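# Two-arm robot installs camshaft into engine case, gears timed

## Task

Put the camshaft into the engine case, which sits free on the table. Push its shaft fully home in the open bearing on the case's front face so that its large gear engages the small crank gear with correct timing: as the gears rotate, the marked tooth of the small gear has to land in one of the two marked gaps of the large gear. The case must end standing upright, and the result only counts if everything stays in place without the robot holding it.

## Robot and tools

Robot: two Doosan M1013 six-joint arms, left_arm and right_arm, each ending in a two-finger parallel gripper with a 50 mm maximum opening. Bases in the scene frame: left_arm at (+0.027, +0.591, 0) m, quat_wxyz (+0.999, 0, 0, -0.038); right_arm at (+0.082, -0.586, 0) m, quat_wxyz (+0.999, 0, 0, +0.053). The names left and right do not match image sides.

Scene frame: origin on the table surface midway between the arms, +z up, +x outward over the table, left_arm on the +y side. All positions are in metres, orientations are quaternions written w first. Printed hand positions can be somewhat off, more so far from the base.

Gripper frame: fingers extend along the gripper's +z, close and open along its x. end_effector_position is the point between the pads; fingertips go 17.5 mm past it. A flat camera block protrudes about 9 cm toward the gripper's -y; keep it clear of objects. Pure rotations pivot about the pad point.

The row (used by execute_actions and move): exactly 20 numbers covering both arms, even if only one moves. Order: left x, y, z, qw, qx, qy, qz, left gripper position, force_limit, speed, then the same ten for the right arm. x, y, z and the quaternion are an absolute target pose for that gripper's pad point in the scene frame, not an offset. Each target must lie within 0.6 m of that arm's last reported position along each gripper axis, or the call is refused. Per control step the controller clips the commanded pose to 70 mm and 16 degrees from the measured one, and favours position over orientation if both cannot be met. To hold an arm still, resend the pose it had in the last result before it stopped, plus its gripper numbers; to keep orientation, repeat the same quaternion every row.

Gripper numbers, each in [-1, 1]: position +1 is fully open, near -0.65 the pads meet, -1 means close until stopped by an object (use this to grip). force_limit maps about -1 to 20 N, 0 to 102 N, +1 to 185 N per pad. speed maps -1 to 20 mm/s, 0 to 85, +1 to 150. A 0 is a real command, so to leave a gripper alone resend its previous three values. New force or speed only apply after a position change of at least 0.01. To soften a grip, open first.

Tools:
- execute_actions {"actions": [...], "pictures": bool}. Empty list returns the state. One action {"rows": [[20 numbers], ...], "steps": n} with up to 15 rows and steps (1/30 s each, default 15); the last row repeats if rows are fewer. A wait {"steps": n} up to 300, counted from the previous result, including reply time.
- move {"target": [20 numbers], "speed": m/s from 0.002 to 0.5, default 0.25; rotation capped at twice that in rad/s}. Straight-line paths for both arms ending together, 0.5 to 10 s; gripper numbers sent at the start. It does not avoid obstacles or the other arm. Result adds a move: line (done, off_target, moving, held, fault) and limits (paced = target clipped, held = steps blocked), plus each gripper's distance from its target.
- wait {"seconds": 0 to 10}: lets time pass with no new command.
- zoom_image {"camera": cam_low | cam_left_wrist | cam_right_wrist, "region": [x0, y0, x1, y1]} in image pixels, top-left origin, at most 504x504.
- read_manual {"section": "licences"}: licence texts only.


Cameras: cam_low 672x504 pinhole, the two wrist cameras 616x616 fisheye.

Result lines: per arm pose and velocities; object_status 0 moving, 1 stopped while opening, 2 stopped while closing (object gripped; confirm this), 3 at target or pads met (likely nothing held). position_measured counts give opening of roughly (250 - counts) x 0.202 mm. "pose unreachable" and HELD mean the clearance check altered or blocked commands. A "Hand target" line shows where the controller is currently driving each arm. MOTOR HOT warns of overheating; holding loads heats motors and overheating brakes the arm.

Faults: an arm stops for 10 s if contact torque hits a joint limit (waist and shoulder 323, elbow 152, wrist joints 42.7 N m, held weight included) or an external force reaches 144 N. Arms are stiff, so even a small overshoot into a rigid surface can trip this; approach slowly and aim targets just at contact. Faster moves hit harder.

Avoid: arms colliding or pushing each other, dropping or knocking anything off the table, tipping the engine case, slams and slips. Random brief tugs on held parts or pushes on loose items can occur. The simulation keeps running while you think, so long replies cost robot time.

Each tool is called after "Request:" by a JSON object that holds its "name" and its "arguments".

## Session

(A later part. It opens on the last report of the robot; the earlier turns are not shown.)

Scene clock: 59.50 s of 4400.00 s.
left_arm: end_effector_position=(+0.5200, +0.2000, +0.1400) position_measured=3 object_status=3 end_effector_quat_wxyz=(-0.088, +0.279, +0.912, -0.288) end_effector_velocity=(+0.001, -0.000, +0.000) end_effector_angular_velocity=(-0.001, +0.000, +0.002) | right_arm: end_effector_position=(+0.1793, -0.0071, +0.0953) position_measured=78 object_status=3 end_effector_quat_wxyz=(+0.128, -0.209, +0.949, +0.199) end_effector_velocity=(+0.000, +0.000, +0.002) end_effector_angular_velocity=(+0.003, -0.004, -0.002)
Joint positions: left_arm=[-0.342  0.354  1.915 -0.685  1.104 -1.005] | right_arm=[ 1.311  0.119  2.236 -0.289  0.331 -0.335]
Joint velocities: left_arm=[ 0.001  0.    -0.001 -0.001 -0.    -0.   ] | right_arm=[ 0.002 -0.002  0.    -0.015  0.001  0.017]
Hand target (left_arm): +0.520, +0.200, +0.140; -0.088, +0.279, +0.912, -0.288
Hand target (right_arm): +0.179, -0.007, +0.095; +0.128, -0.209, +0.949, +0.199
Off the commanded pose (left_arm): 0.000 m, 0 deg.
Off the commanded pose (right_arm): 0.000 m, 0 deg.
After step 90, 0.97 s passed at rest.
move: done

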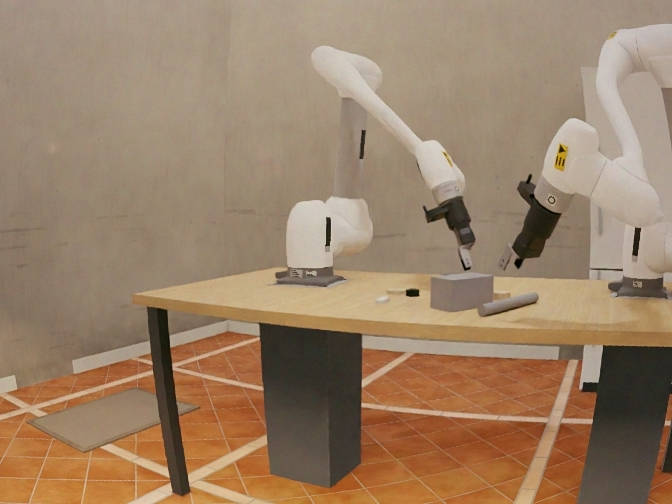

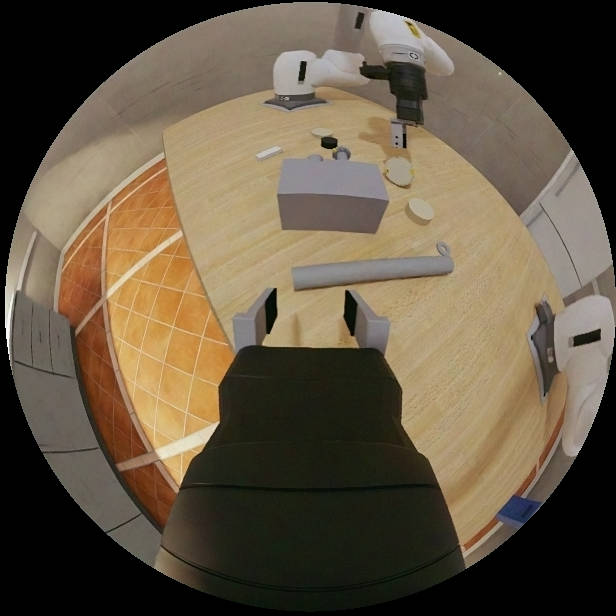

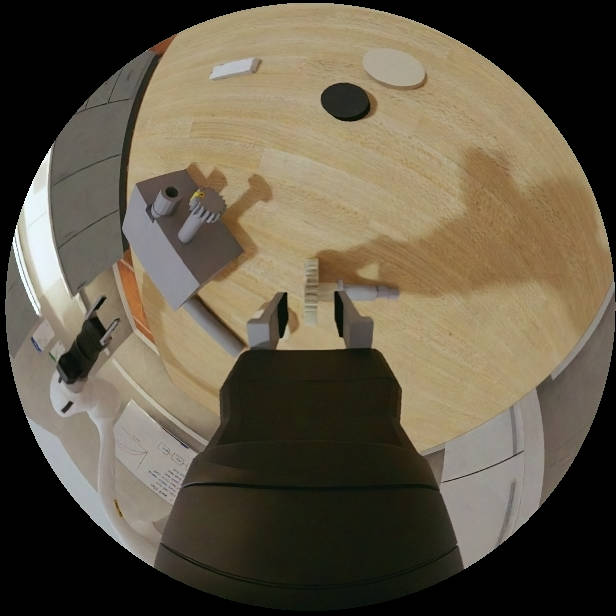

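Request:
{"name": "move", "arguments": {"target": [0.52,0.2,0.14,-0.088,0.279,0.912,-0.288,1,0,0,0.1854,0.0105,0.0588,0.1303,-0.197,0.9515,0.1972,0.15,0,0], "speed": 0.06}}

Request:
{"name": "execute_actions", "arguments": {"actions": [{"rows":[[0.52,0.2,0.14,-0.088,0.279,0.912,-0.288,1,0,0,0.1854,0.0105,0.0588,0.1303,-0.197,0.9515,0.1972,-1,0,-0.5]],"steps":15}], "pictures": false}}

Request:
{"name": "move", "arguments": {"target": [0.52,0.2,0.14,-0.088,0.279,0.912,-0.288,1,0,0,0.185,-0.01,0.15,0.05,-0.18,0.978,0.08,-1,0,-0.5], "speed": 0.15}}

Request:
{"name": "move", "arguments": {"target": [0.455,0.113,0.12,-0.088,0.279,0.912,-0.288,1,0,0,0.296,-0.122,0.14,0,0.883,0.469,0,-1,0,-0.5], "speed": 0.4}}

Scene clock: 66.67 s of 4400.00 s.
left_arm: end_effector_position=(+0.5200, +0.2000, +0.1400) position_measured=3 object_status=3 end_effector_quat_wxyz=(-0.088, +0.279, +0.912, -0.288) end_effector_velocity=(-0.001, -0.000, -0.001) end_effector_angular_velocity=(+0.001, +0.002, -0.001) | right_arm: end_effector_position=(+0.1855, +0.0105, +0.0588) position_measured=130 object_status=3 end_effector_quat_wxyz=(+0.130, -0.197, +0.951, +0.197) end_effector_velocity=(-0.001, +0.000, +0.000) end_effector_angular_velocity=(+0.001, -0.001, +0.001)
Joint positions: left_arm=[-0.342  0.354  1.915 -0.685  1.104 -1.005] | right_arm=[ 1.31   0.2    2.229 -0.402  0.266 -0.197]
Joint velocities: left_arm=[-0.001  0.001  0.     0.    -0.    -0.001] | right_arm=[ 0.002  0.    -0.    -0.004 -0.     0.004]
Hand target (left_arm): +0.520, +0.200, +0.140; -0.088, +0.279, +0.912, -0.288
Hand target (right_arm): +0.185, +0.010, +0.059; +0.130, -0.197, +0.951, +0.197
Off the commanded pose (left_arm): 0.000 m, 0 deg.
Off the commanded pose (right_arm): 0.000 m, 0 deg.
After step 90, 3.17 s passed at rest.
move: done

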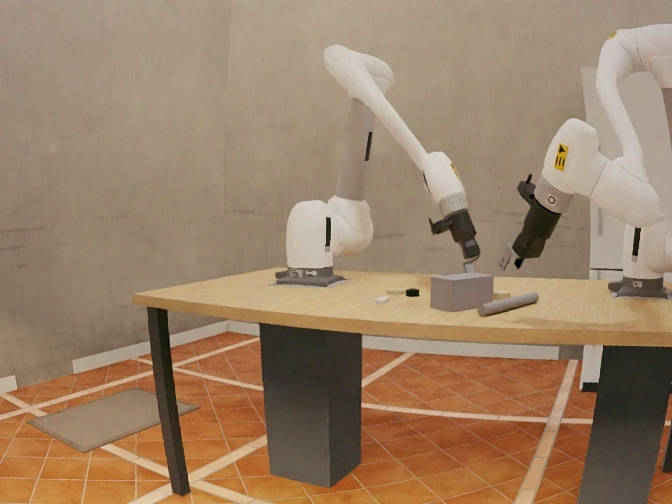

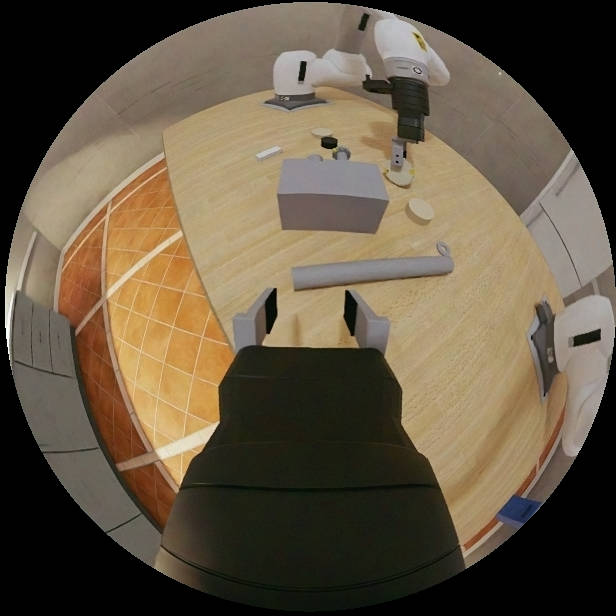

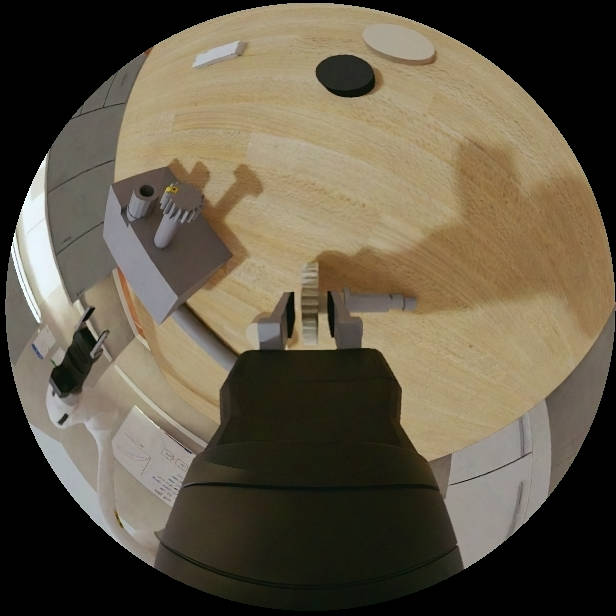

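Scene clock: 67.17 s of 4400.00 s.
left_arm: end_effector_position=(+0.5200, +0.2000, +0.1400) position_measured=3 object_status=3 end_effector_quat_wxyz=(-0.088, +0.279, +0.912, -0.288) end_effector_velocity=(-0.001, +0.001, -0.001) end_effector_angular_velocity=(+0.001, +0.001, -0.001) | right_arm: end_effector_position=(+0.1854, +0.0105, +0.0588) position_measured=196 object_status=2 end_effector_quat_wxyz=(+0.130, -0.197, +0.951, +0.197) end_effector_velocity=(-0.000, -0.000, +0.001) end_effector_angular_velocity=(+0.001, +0.000, +0.000)
Joint positions: left_arm=[-0.342  0.354  1.915 -0.685  1.104 -1.005] | right_arm=[ 1.31   0.2    2.229 -0.402  0.266 -0.197]
Joint velocities: left_arm=[0.001 0.    0.002 0.001 0.    0.002] | right_arm=[ 0.    -0.001  0.     0.    -0.     0.   ]
Hand target (left_arm): +0.520, +0.200, +0.140; -0.088, +0.279, +0.912, -0.288
Hand target (right_arm): +0.185, +0.011, +0.059; +0.130, -0.197, +0.951, +0.197
Off the commanded pose (left_arm): 0.000 m, 0 deg.
Off the commanded pose (right_arm): 0.000 m, 0 deg.
Steps of this call (steps 1 to 15: all 15 steps of this action). Readings (end_effector_position | what the end effector reports):
1: left_arm (+0.5200, +0.2000, +0.1400) | right_arm (+0.1855, +0.0105, +0.0588) | left_arm position_measured=3 object_status=3 | right_arm position_measured=132 object_status=0
2: left_arm (+0.5200, +0.2000, +0.1400) | right_arm (+0.1855, +0.0105, +0.0588) | left_arm position_measured=3 object_status=3 | right_arm position_measured=140 object_status=0
4: left_arm (+0.5200, +0.2000, +0.1400) | right_arm (+0.1854, +0.0105, +0.0588) | left_arm position_measured=3 object_status=3 | right_arm position_measured=158 object_status=0
8: left_arm (+0.5200, +0.2000, +0.1400) | right_arm (+0.1854, +0.0105, +0.0588) | left_arm position_measured=3 object_status=3 | right_arm position_measured=192 object_status=0
15: the state above

Scene clock: 68.70 s of 4400.00 s.
left_arm: end_effector_position=(+0.5200, +0.2000, +0.1400) position_measured=3 object_status=3 end_effector_quat_wxyz=(-0.088, +0.279, +0.912, -0.288) end_effector_velocity=(-0.001, +0.000, -0.000) end_effector_angular_velocity=(+0.000, -0.000, -0.001) | right_arm: end_effector_position=(+0.1850, -0.0100, +0.1501) position_measured=196 object_status=2 end_effector_quat_wxyz=(+0.050, -0.180, +0.979, +0.080) end_effector_velocity=(+0.000, -0.000, -0.001) end_effector_angular_velocity=(-0.003, +0.001, +0.000)
Joint positions: left_arm=[-0.342  0.354  1.915 -0.685  1.104 -1.005] | right_arm=[ 1.269  0.142  2.026 -0.047  0.789 -0.529]
Joint velocities: left_arm=[-0.    -0.001  0.001  0.    -0.     0.001] | right_arm=[-0.     0.002 -0.001  0.     0.002 -0.001]
Hand target (left_arm): +0.520, +0.200, +0.140; -0.088, +0.279, +0.912, -0.288
Hand target (right_arm): +0.185, -0.010, +0.150; +0.050, -0.180, +0.979, +0.080
Off the commanded pose (left_arm): 0.000 m, 0 deg.
Off the commanded pose (right_arm): 0.000 m, 0 deg.
move: done

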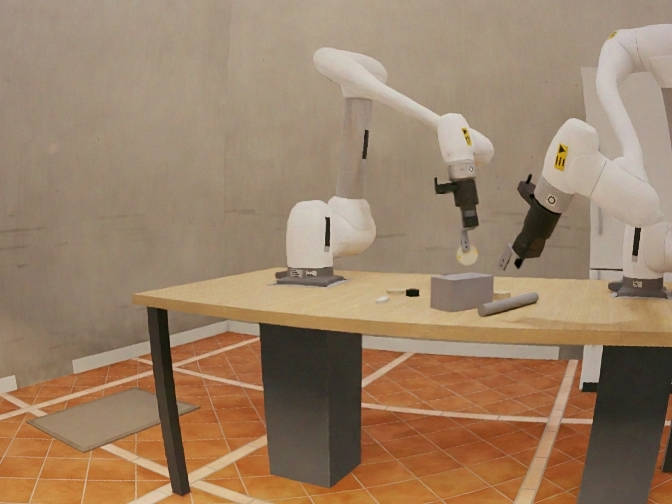

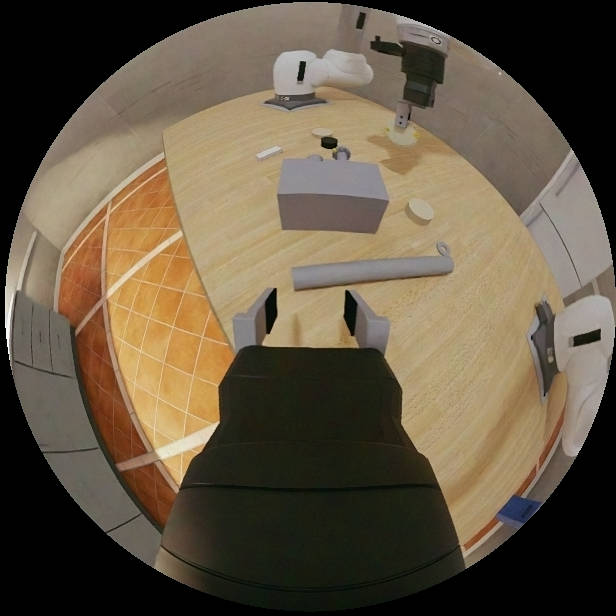

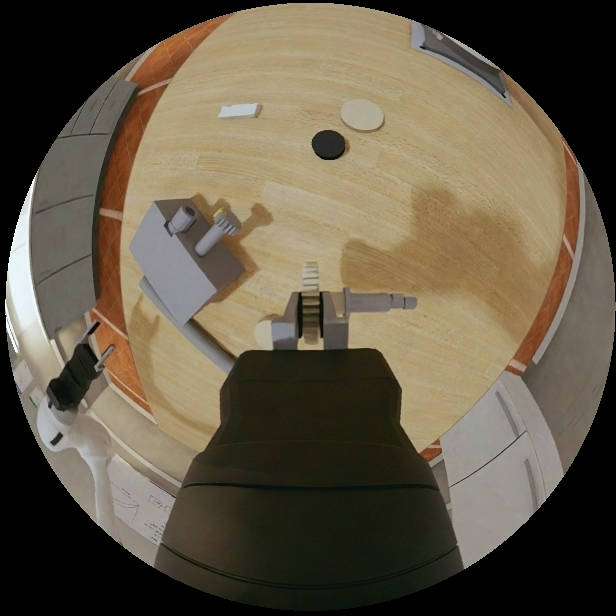

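Scene clock: 72.30 s of 4400.00 s.
left_arm: end_effector_position=(+0.4549, +0.1131, +0.1200) position_measured=3 object_status=3 end_effector_quat_wxyz=(-0.088, +0.279, +0.912, -0.288) end_effector_velocity=(-0.000, -0.001, +0.001) end_effector_angular_velocity=(-0.002, -0.000, +0.000) | right_arm: end_effector_position=(+0.2958, -0.1223, +0.1401) position_measured=196 object_status=2 end_effector_quat_wxyz=(-0.000, +0.883, +0.469, -0.000) end_effector_velocity=(+0.000, -0.000, +0.001) end_effector_angular_velocity=(+0.000, -0.001, -0.000)
Joint positions: left_arm=[-0.512  0.35   1.97  -0.762  0.983 -1.077] | right_arm=[0.915 0.085 2.109 0.001 0.948 1.616]
Joint velocities: left_arm=[-0.    -0.001  0.    -0.002  0.     0.001] | right_arm=[-0.    -0.001 -0.    -0.001  0.     0.001]
Hand target (left_arm): +0.455, +0.113, +0.120; -0.088, +0.279, +0.912, -0.288
Hand target (right_arm): +0.296, -0.122, +0.140; -0.000, +0.883, +0.469, -0.000
Off the commanded pose (left_arm): 0.000 m, 0 deg.
Off the commanded pose (right_arm): 0.000 m, 0 deg.
move: done

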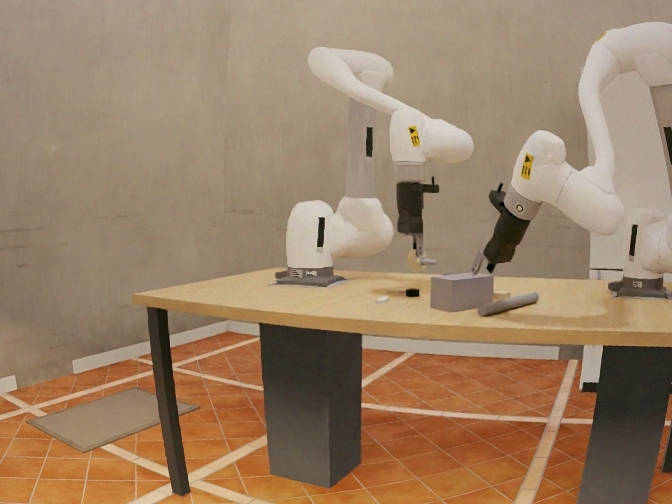

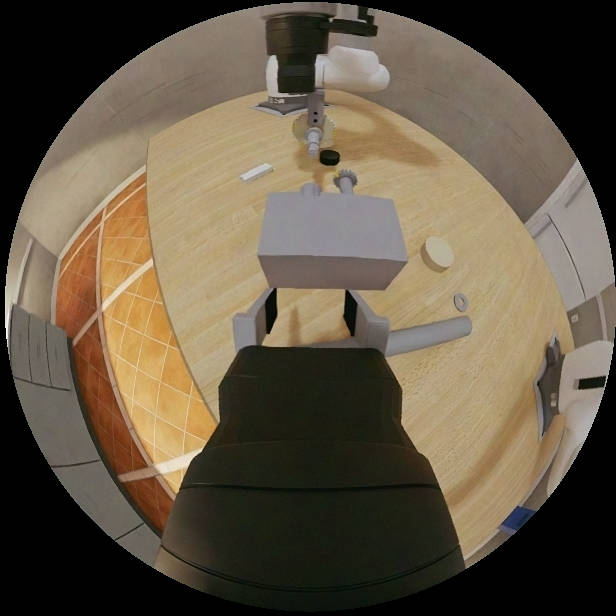

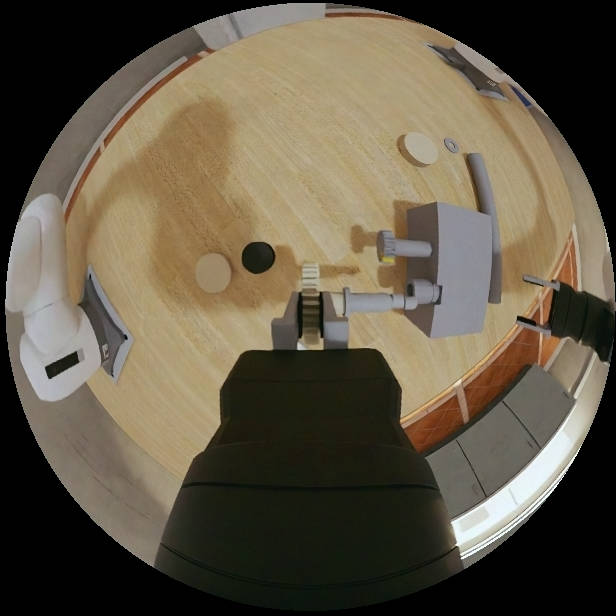

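Request:
{"name": "move", "arguments": {"target": [0.4354,0.084,0.06,-0.088,0.279,0.912,-0.288,1,0,0,0.299,-0.1175,0.0915,0,0.883,0.469,0,-1,0,-0.5], "speed": 0.1}}

Request:
{"name": "zoom_image", "arguments": {"camera": "cam_right_wrist", "region": [290, 210, 490, 350]}}

Request:
{"name": "zoom_image", "arguments": {"camera": "cam_left_wrist", "region": [260, 90, 390, 190]}}

Scene clock: 76.60 s of 4400.00 s.
left_arm: end_effector_position=(+0.4354, +0.0840, +0.0600) position_measured=3 object_status=3 end_effector_quat_wxyz=(-0.088, +0.279, +0.912, -0.288) end_effector_velocity=(-0.000, -0.000, -0.001) end_effector_angular_velocity=(+0.002, +0.001, -0.000) | right_arm: end_effector_position=(+0.2990, -0.1175, +0.0915) position_measured=196 object_status=2 end_effector_quat_wxyz=(-0.000, +0.883, +0.469, +0.000) end_effector_velocity=(-0.000, -0.000, +0.001) end_effector_angular_velocity=(-0.001, +0.000, -0.000)
Joint positions: left_arm=[-0.568  0.425  2.004 -0.841  0.878 -1.013] | right_arm=[0.915 0.15  2.144 0.    0.847 1.616]
Joint velocities: left_arm=[-0.001  0.002 -0.     0.001 -0.    -0.002] | right_arm=[-0.    -0.001 -0.     0.     0.002 -0.   ]
Hand target (left_arm): +0.435, +0.084, +0.060; -0.088, +0.279, +0.912, -0.288
Hand target (right_arm): +0.299, -0.118, +0.091; -0.000, +0.883, +0.469, -0.000
Off the commanded pose (left_arm): 0.000 m, 0 deg.
Off the commanded pose (right_arm): 0.000 m, 0 deg.
After step 90, 0.27 s passed at rest.
move: done

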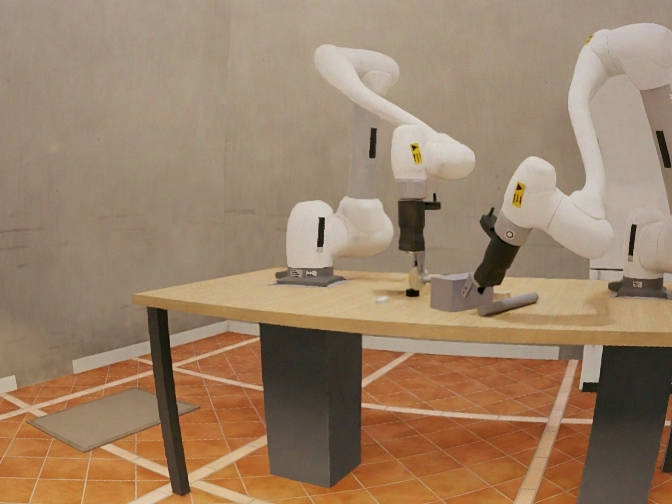

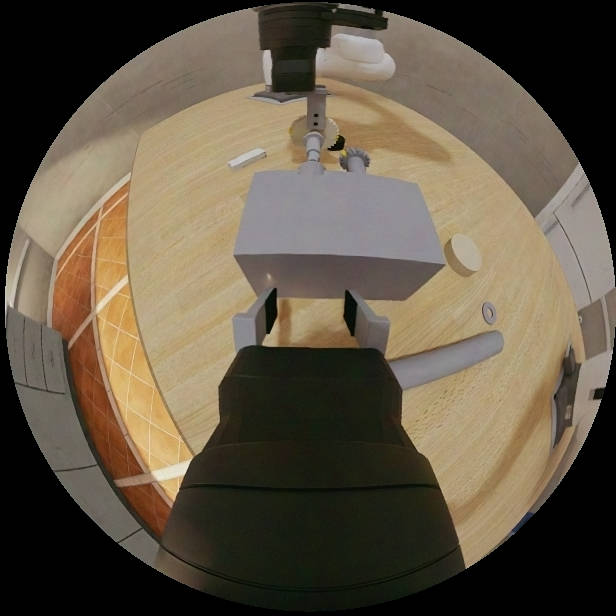

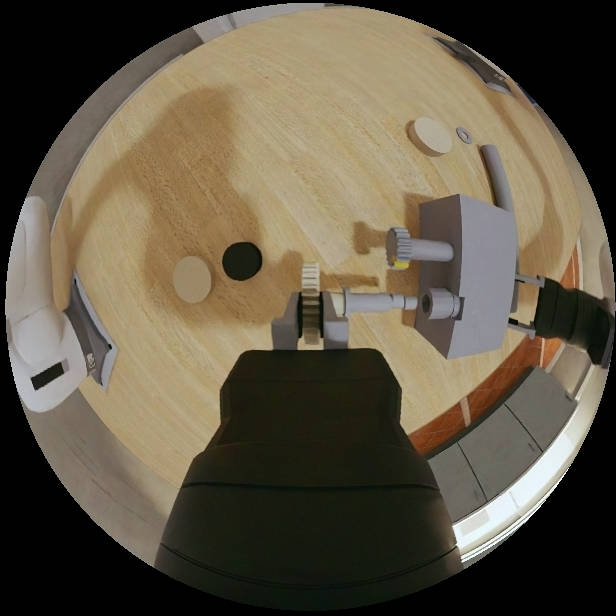

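Region (290, 210, 490, 350) of cam_right_wrist's 616x616 image, scaled by 2.520, with more detail than that image has; it fills the top 353 rows of this view, and the rest is white.

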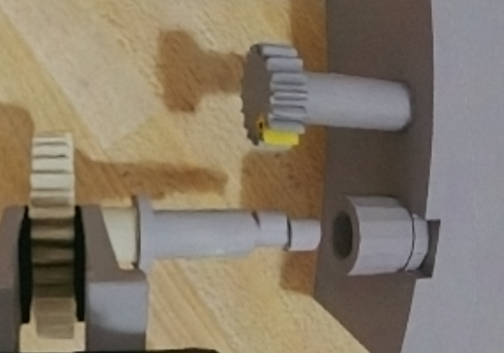

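Region (260, 90, 390, 190) of cam_left_wrist's 616x616 image, scaled by 3.877, with more detail than that image has; it fills the top 388 rows of this view, and the rest is white.

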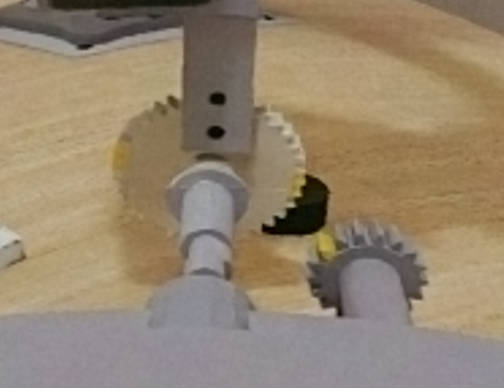

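Request:
{"name": "move", "arguments": {"target": [0.4325,0.080,0.06,-0.088,0.279,0.912,-0.288,1,0,0,0.3104,-0.1011,0.0915,0,0.8858,0.4641,0,-1,0,-0.5], "speed": 0.02}}

Request:
{"name": "zoom_image", "arguments": {"camera": "cam_right_wrist", "region": [330, 260, 460, 340]}}

Request:
{"name": "zoom_image", "arguments": {"camera": "cam_left_wrist", "region": [260, 90, 390, 190]}}

Scene clock: 82.07 s of 4400.00 s.
left_arm: end_effector_position=(+0.4325, +0.0800, +0.0600) position_measured=3 object_status=3 end_effector_quat_wxyz=(-0.088, +0.279, +0.912, -0.288) end_effector_velocity=(-0.000, -0.001, +0.001) end_effector_angular_velocity=(-0.002, -0.002, -0.002) | right_arm: end_effector_position=(+0.3104, -0.1011, +0.0915) position_measured=196 object_status=2 end_effector_quat_wxyz=(-0.000, +0.886, +0.464, -0.000) end_effector_velocity=(-0.000, -0.001, -0.001) end_effector_angular_velocity=(-0.003, +0.002, -0.000)
Joint positions: left_arm=[-0.576  0.424  2.005 -0.844  0.874 -1.017] | right_arm=[0.913 0.178 2.109 0.    0.854 1.625]
Joint velocities: left_arm=[-0.002 -0.001 -0.001 -0.    -0.     0.001] | right_arm=[-0.     0.002  0.    -0.     0.001  0.   ]
Hand target (left_arm): +0.432, +0.080, +0.060; -0.088, +0.279, +0.912, -0.288
Hand target (right_arm): +0.310, -0.101, +0.091; +0.000, +0.886, +0.464, -0.000
Off the commanded pose (left_arm): 0.000 m, 0 deg.
Off the commanded pose (right_arm): 0.000 m, 0 deg.
After step 90, 1.23 s passed at rest.
move: done

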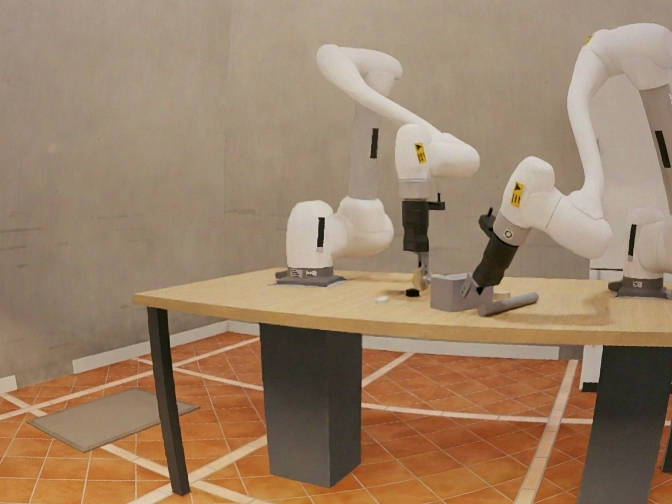

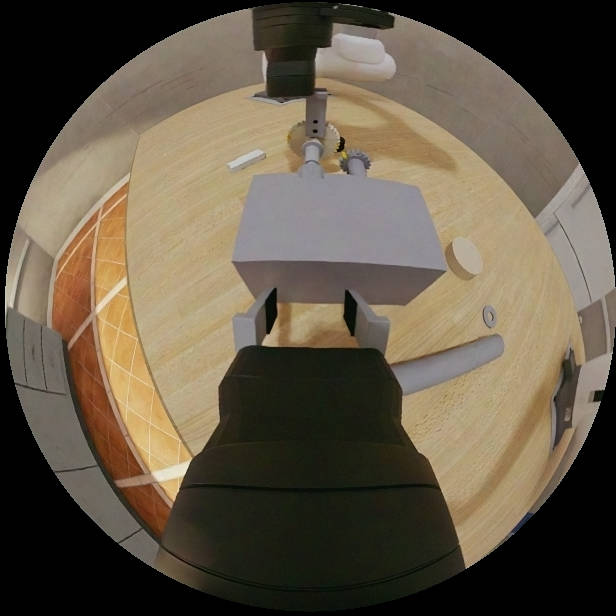

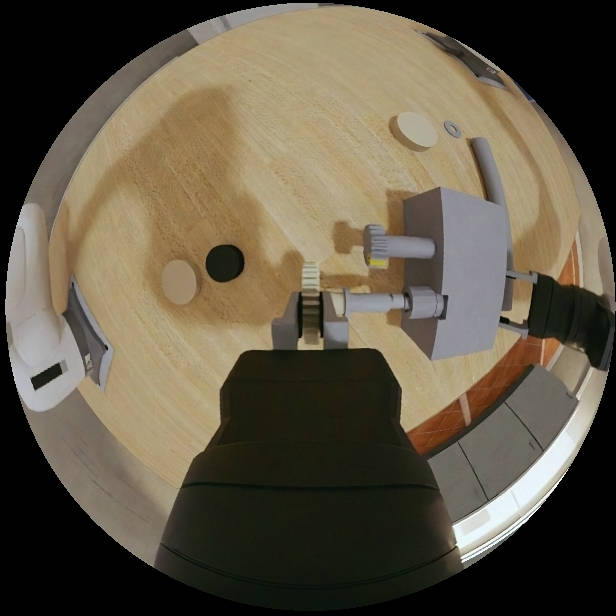

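Region (330, 260, 460, 340) of cam_right_wrist's 616x616 image, scaled by 3.877, with more detail than that image has; it fills the top 310 rows of this view, and the rest is white.

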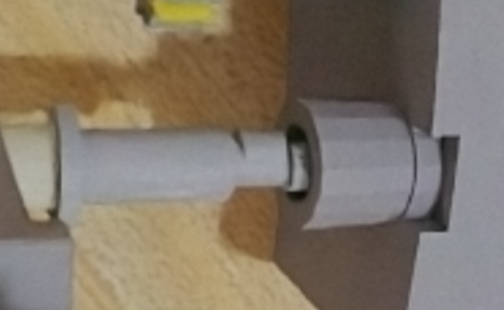

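Region (260, 90, 390, 190) of cam_left_wrist's 616x616 image, scaled by 3.877, with more detail than that image has; it fills the top 388 rows of this view, and the rest is white.

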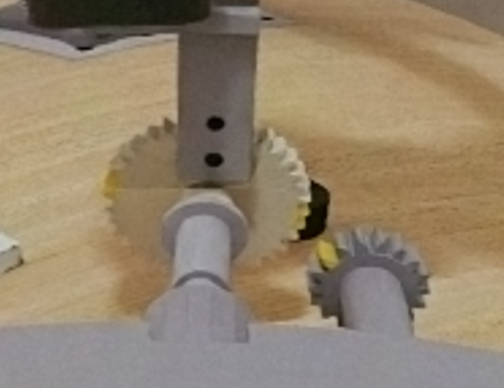

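Request:
{"name": "move", "arguments": {"target": [0.4325,0.080,0.06,-0.088,0.279,0.912,-0.288,1,0,0,0.319,-0.0877,0.0915,0,0.8858,0.4641,0,-1,0,-0.5], "speed": 0.015}}

Request:
{"name": "zoom_image", "arguments": {"camera": "cam_right_wrist", "region": [330, 270, 430, 335]}}

Scene clock: 86.77 s of 4400.00 s.
left_arm: end_effector_position=(+0.4325, +0.0800, +0.0600) position_measured=3 object_status=3 end_effector_quat_wxyz=(-0.088, +0.279, +0.912, -0.288) end_effector_velocity=(+0.000, +0.001, -0.001) end_effector_angular_velocity=(+0.002, +0.001, +0.000) | right_arm: end_effector_position=(+0.3190, -0.0877, +0.0915) position_measured=196 object_status=2 end_effector_quat_wxyz=(+0.000, +0.886, +0.464, +0.000) end_effector_velocity=(-0.000, -0.001, -0.001) end_effector_angular_velocity=(-0.002, +0.001, -0.000)
Joint positions: left_arm=[-0.576  0.424  2.005 -0.844  0.874 -1.017] | right_arm=[ 0.913  0.201  2.08  -0.     0.86   1.625]
Joint velocities: left_arm=[ 0.     0.001  0.     0.001  0.    -0.001] | right_arm=[-0.     0.001  0.001  0.     0.001 -0.   ]
Hand target (left_arm): +0.432, +0.080, +0.060; -0.088, +0.279, +0.912, -0.288
Hand target (right_arm): +0.319, -0.088, +0.091; +0.000, +0.886, +0.464, +0.000
Off the commanded pose (left_arm): 0.000 m, 0 deg.
Off the commanded pose (right_arm): 0.000 m, 0 deg.
After step 90, 0.40 s passed at rest.
move: done

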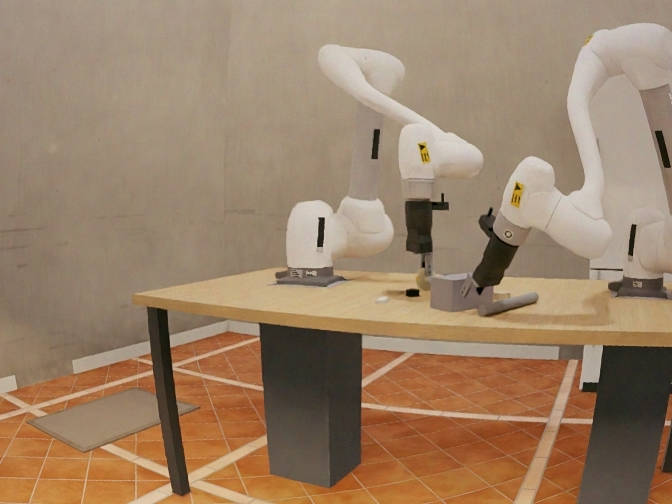

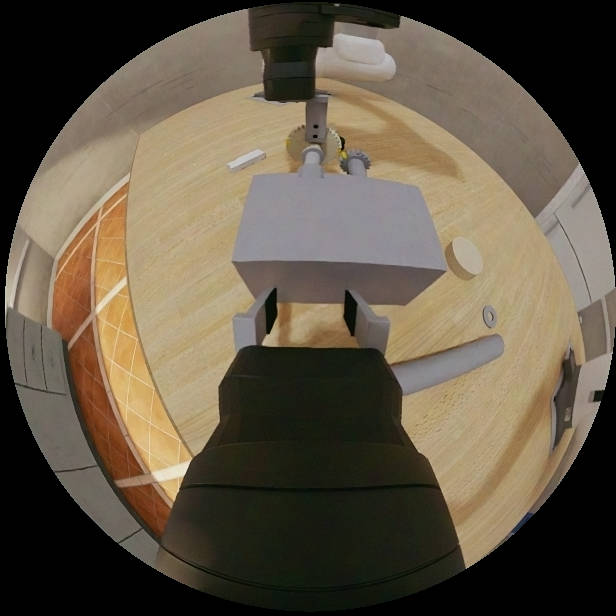

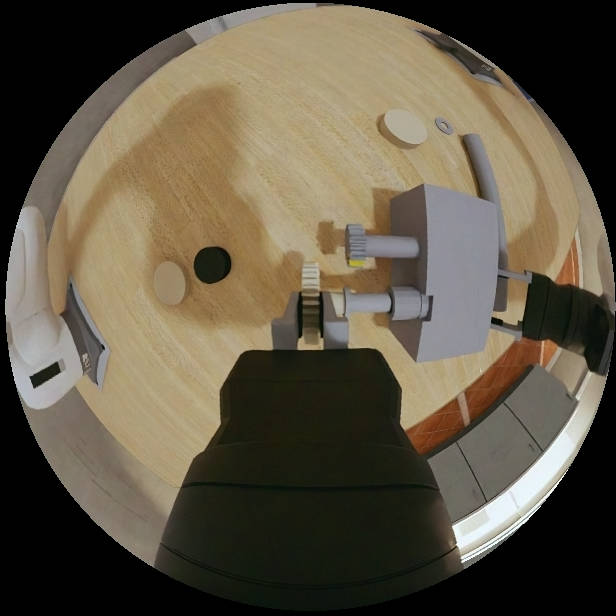

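Region (330, 270, 430, 335) of cam_right_wrist's 616x616 image, scaled by 5.040, with more detail than that image has; it fills the top 328 rows of this view, and the rest is white.

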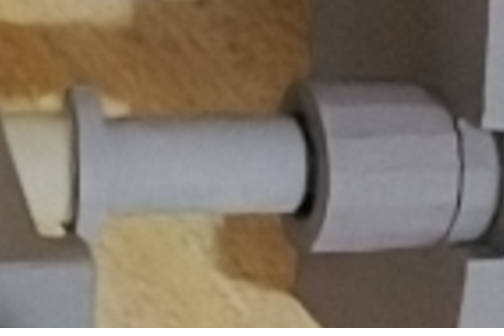

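Request:
{"name": "move", "arguments": {"target": [0.4325,0.080,0.06,-0.088,0.279,0.912,-0.288,1,0,0,0.3225,-0.0828,0.0915,0,0.8858,0.4641,0,-1,0,-0.5], "speed": 0.01}}

Request:
{"name": "zoom_image", "arguments": {"camera": "cam_right_wrist", "region": [290, 215, 430, 345]}}

Scene clock: 90.00 s of 4400.00 s.
left_arm: end_effector_position=(+0.4325, +0.0800, +0.0600) position_measured=3 object_status=3 end_effector_quat_wxyz=(-0.088, +0.279, +0.912, -0.288) end_effector_velocity=(+0.000, +0.001, -0.001) end_effector_angular_velocity=(+0.002, +0.003, +0.003) | right_arm: end_effector_position=(+0.3225, -0.0828, +0.0915) position_measured=196 object_status=2 end_effector_quat_wxyz=(+0.000, +0.886, +0.464, +0.000) end_effector_velocity=(+0.000, +0.001, +0.001) end_effector_angular_velocity=(+0.002, -0.001, +0.001)
Joint positions: left_arm=[-0.576  0.424  2.005 -0.844  0.874 -1.017] | right_arm=[ 0.912  0.209  2.07  -0.     0.863  1.624]
Joint velocities: left_arm=[ 0.001  0.001  0.001  0.    -0.    -0.002] | right_arm=[ 0.001 -0.    -0.002  0.    -0.001  0.   ]
Hand target (left_arm): +0.432, +0.080, +0.060; -0.088, +0.279, +0.912, -0.288
Hand target (right_arm): +0.323, -0.083, +0.091; +0.000, +0.886, +0.464, -0.000
Off the commanded pose (left_arm): 0.000 m, 0 deg.
Off the commanded pose (right_arm): 0.000 m, 0 deg.
move: done

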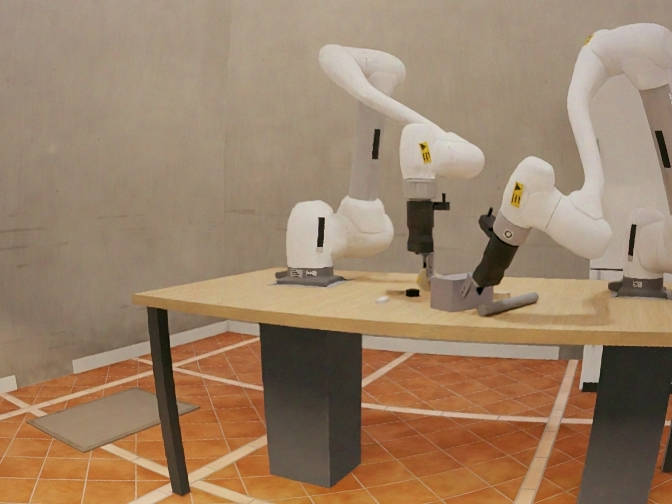

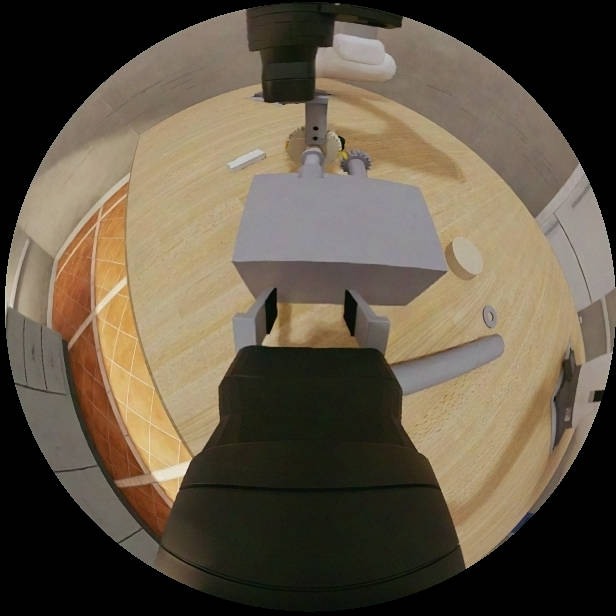

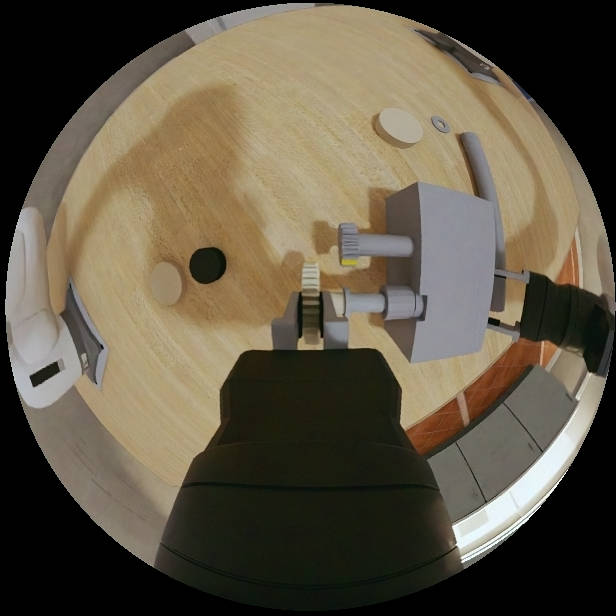

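Region (290, 215, 430, 345) of cam_right_wrist's 616x616 image, scaled by 3.600, with more detail than that image has; it fills the top 468 rows of this view, and the rest is white.

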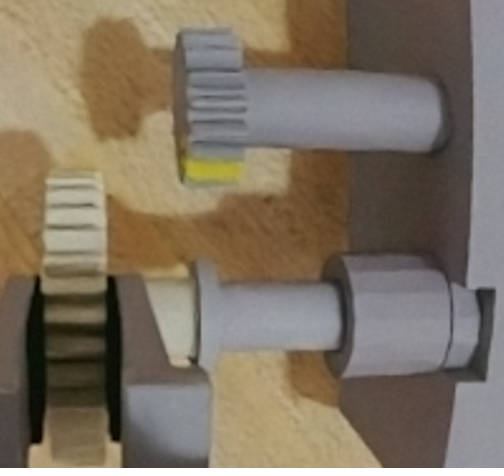

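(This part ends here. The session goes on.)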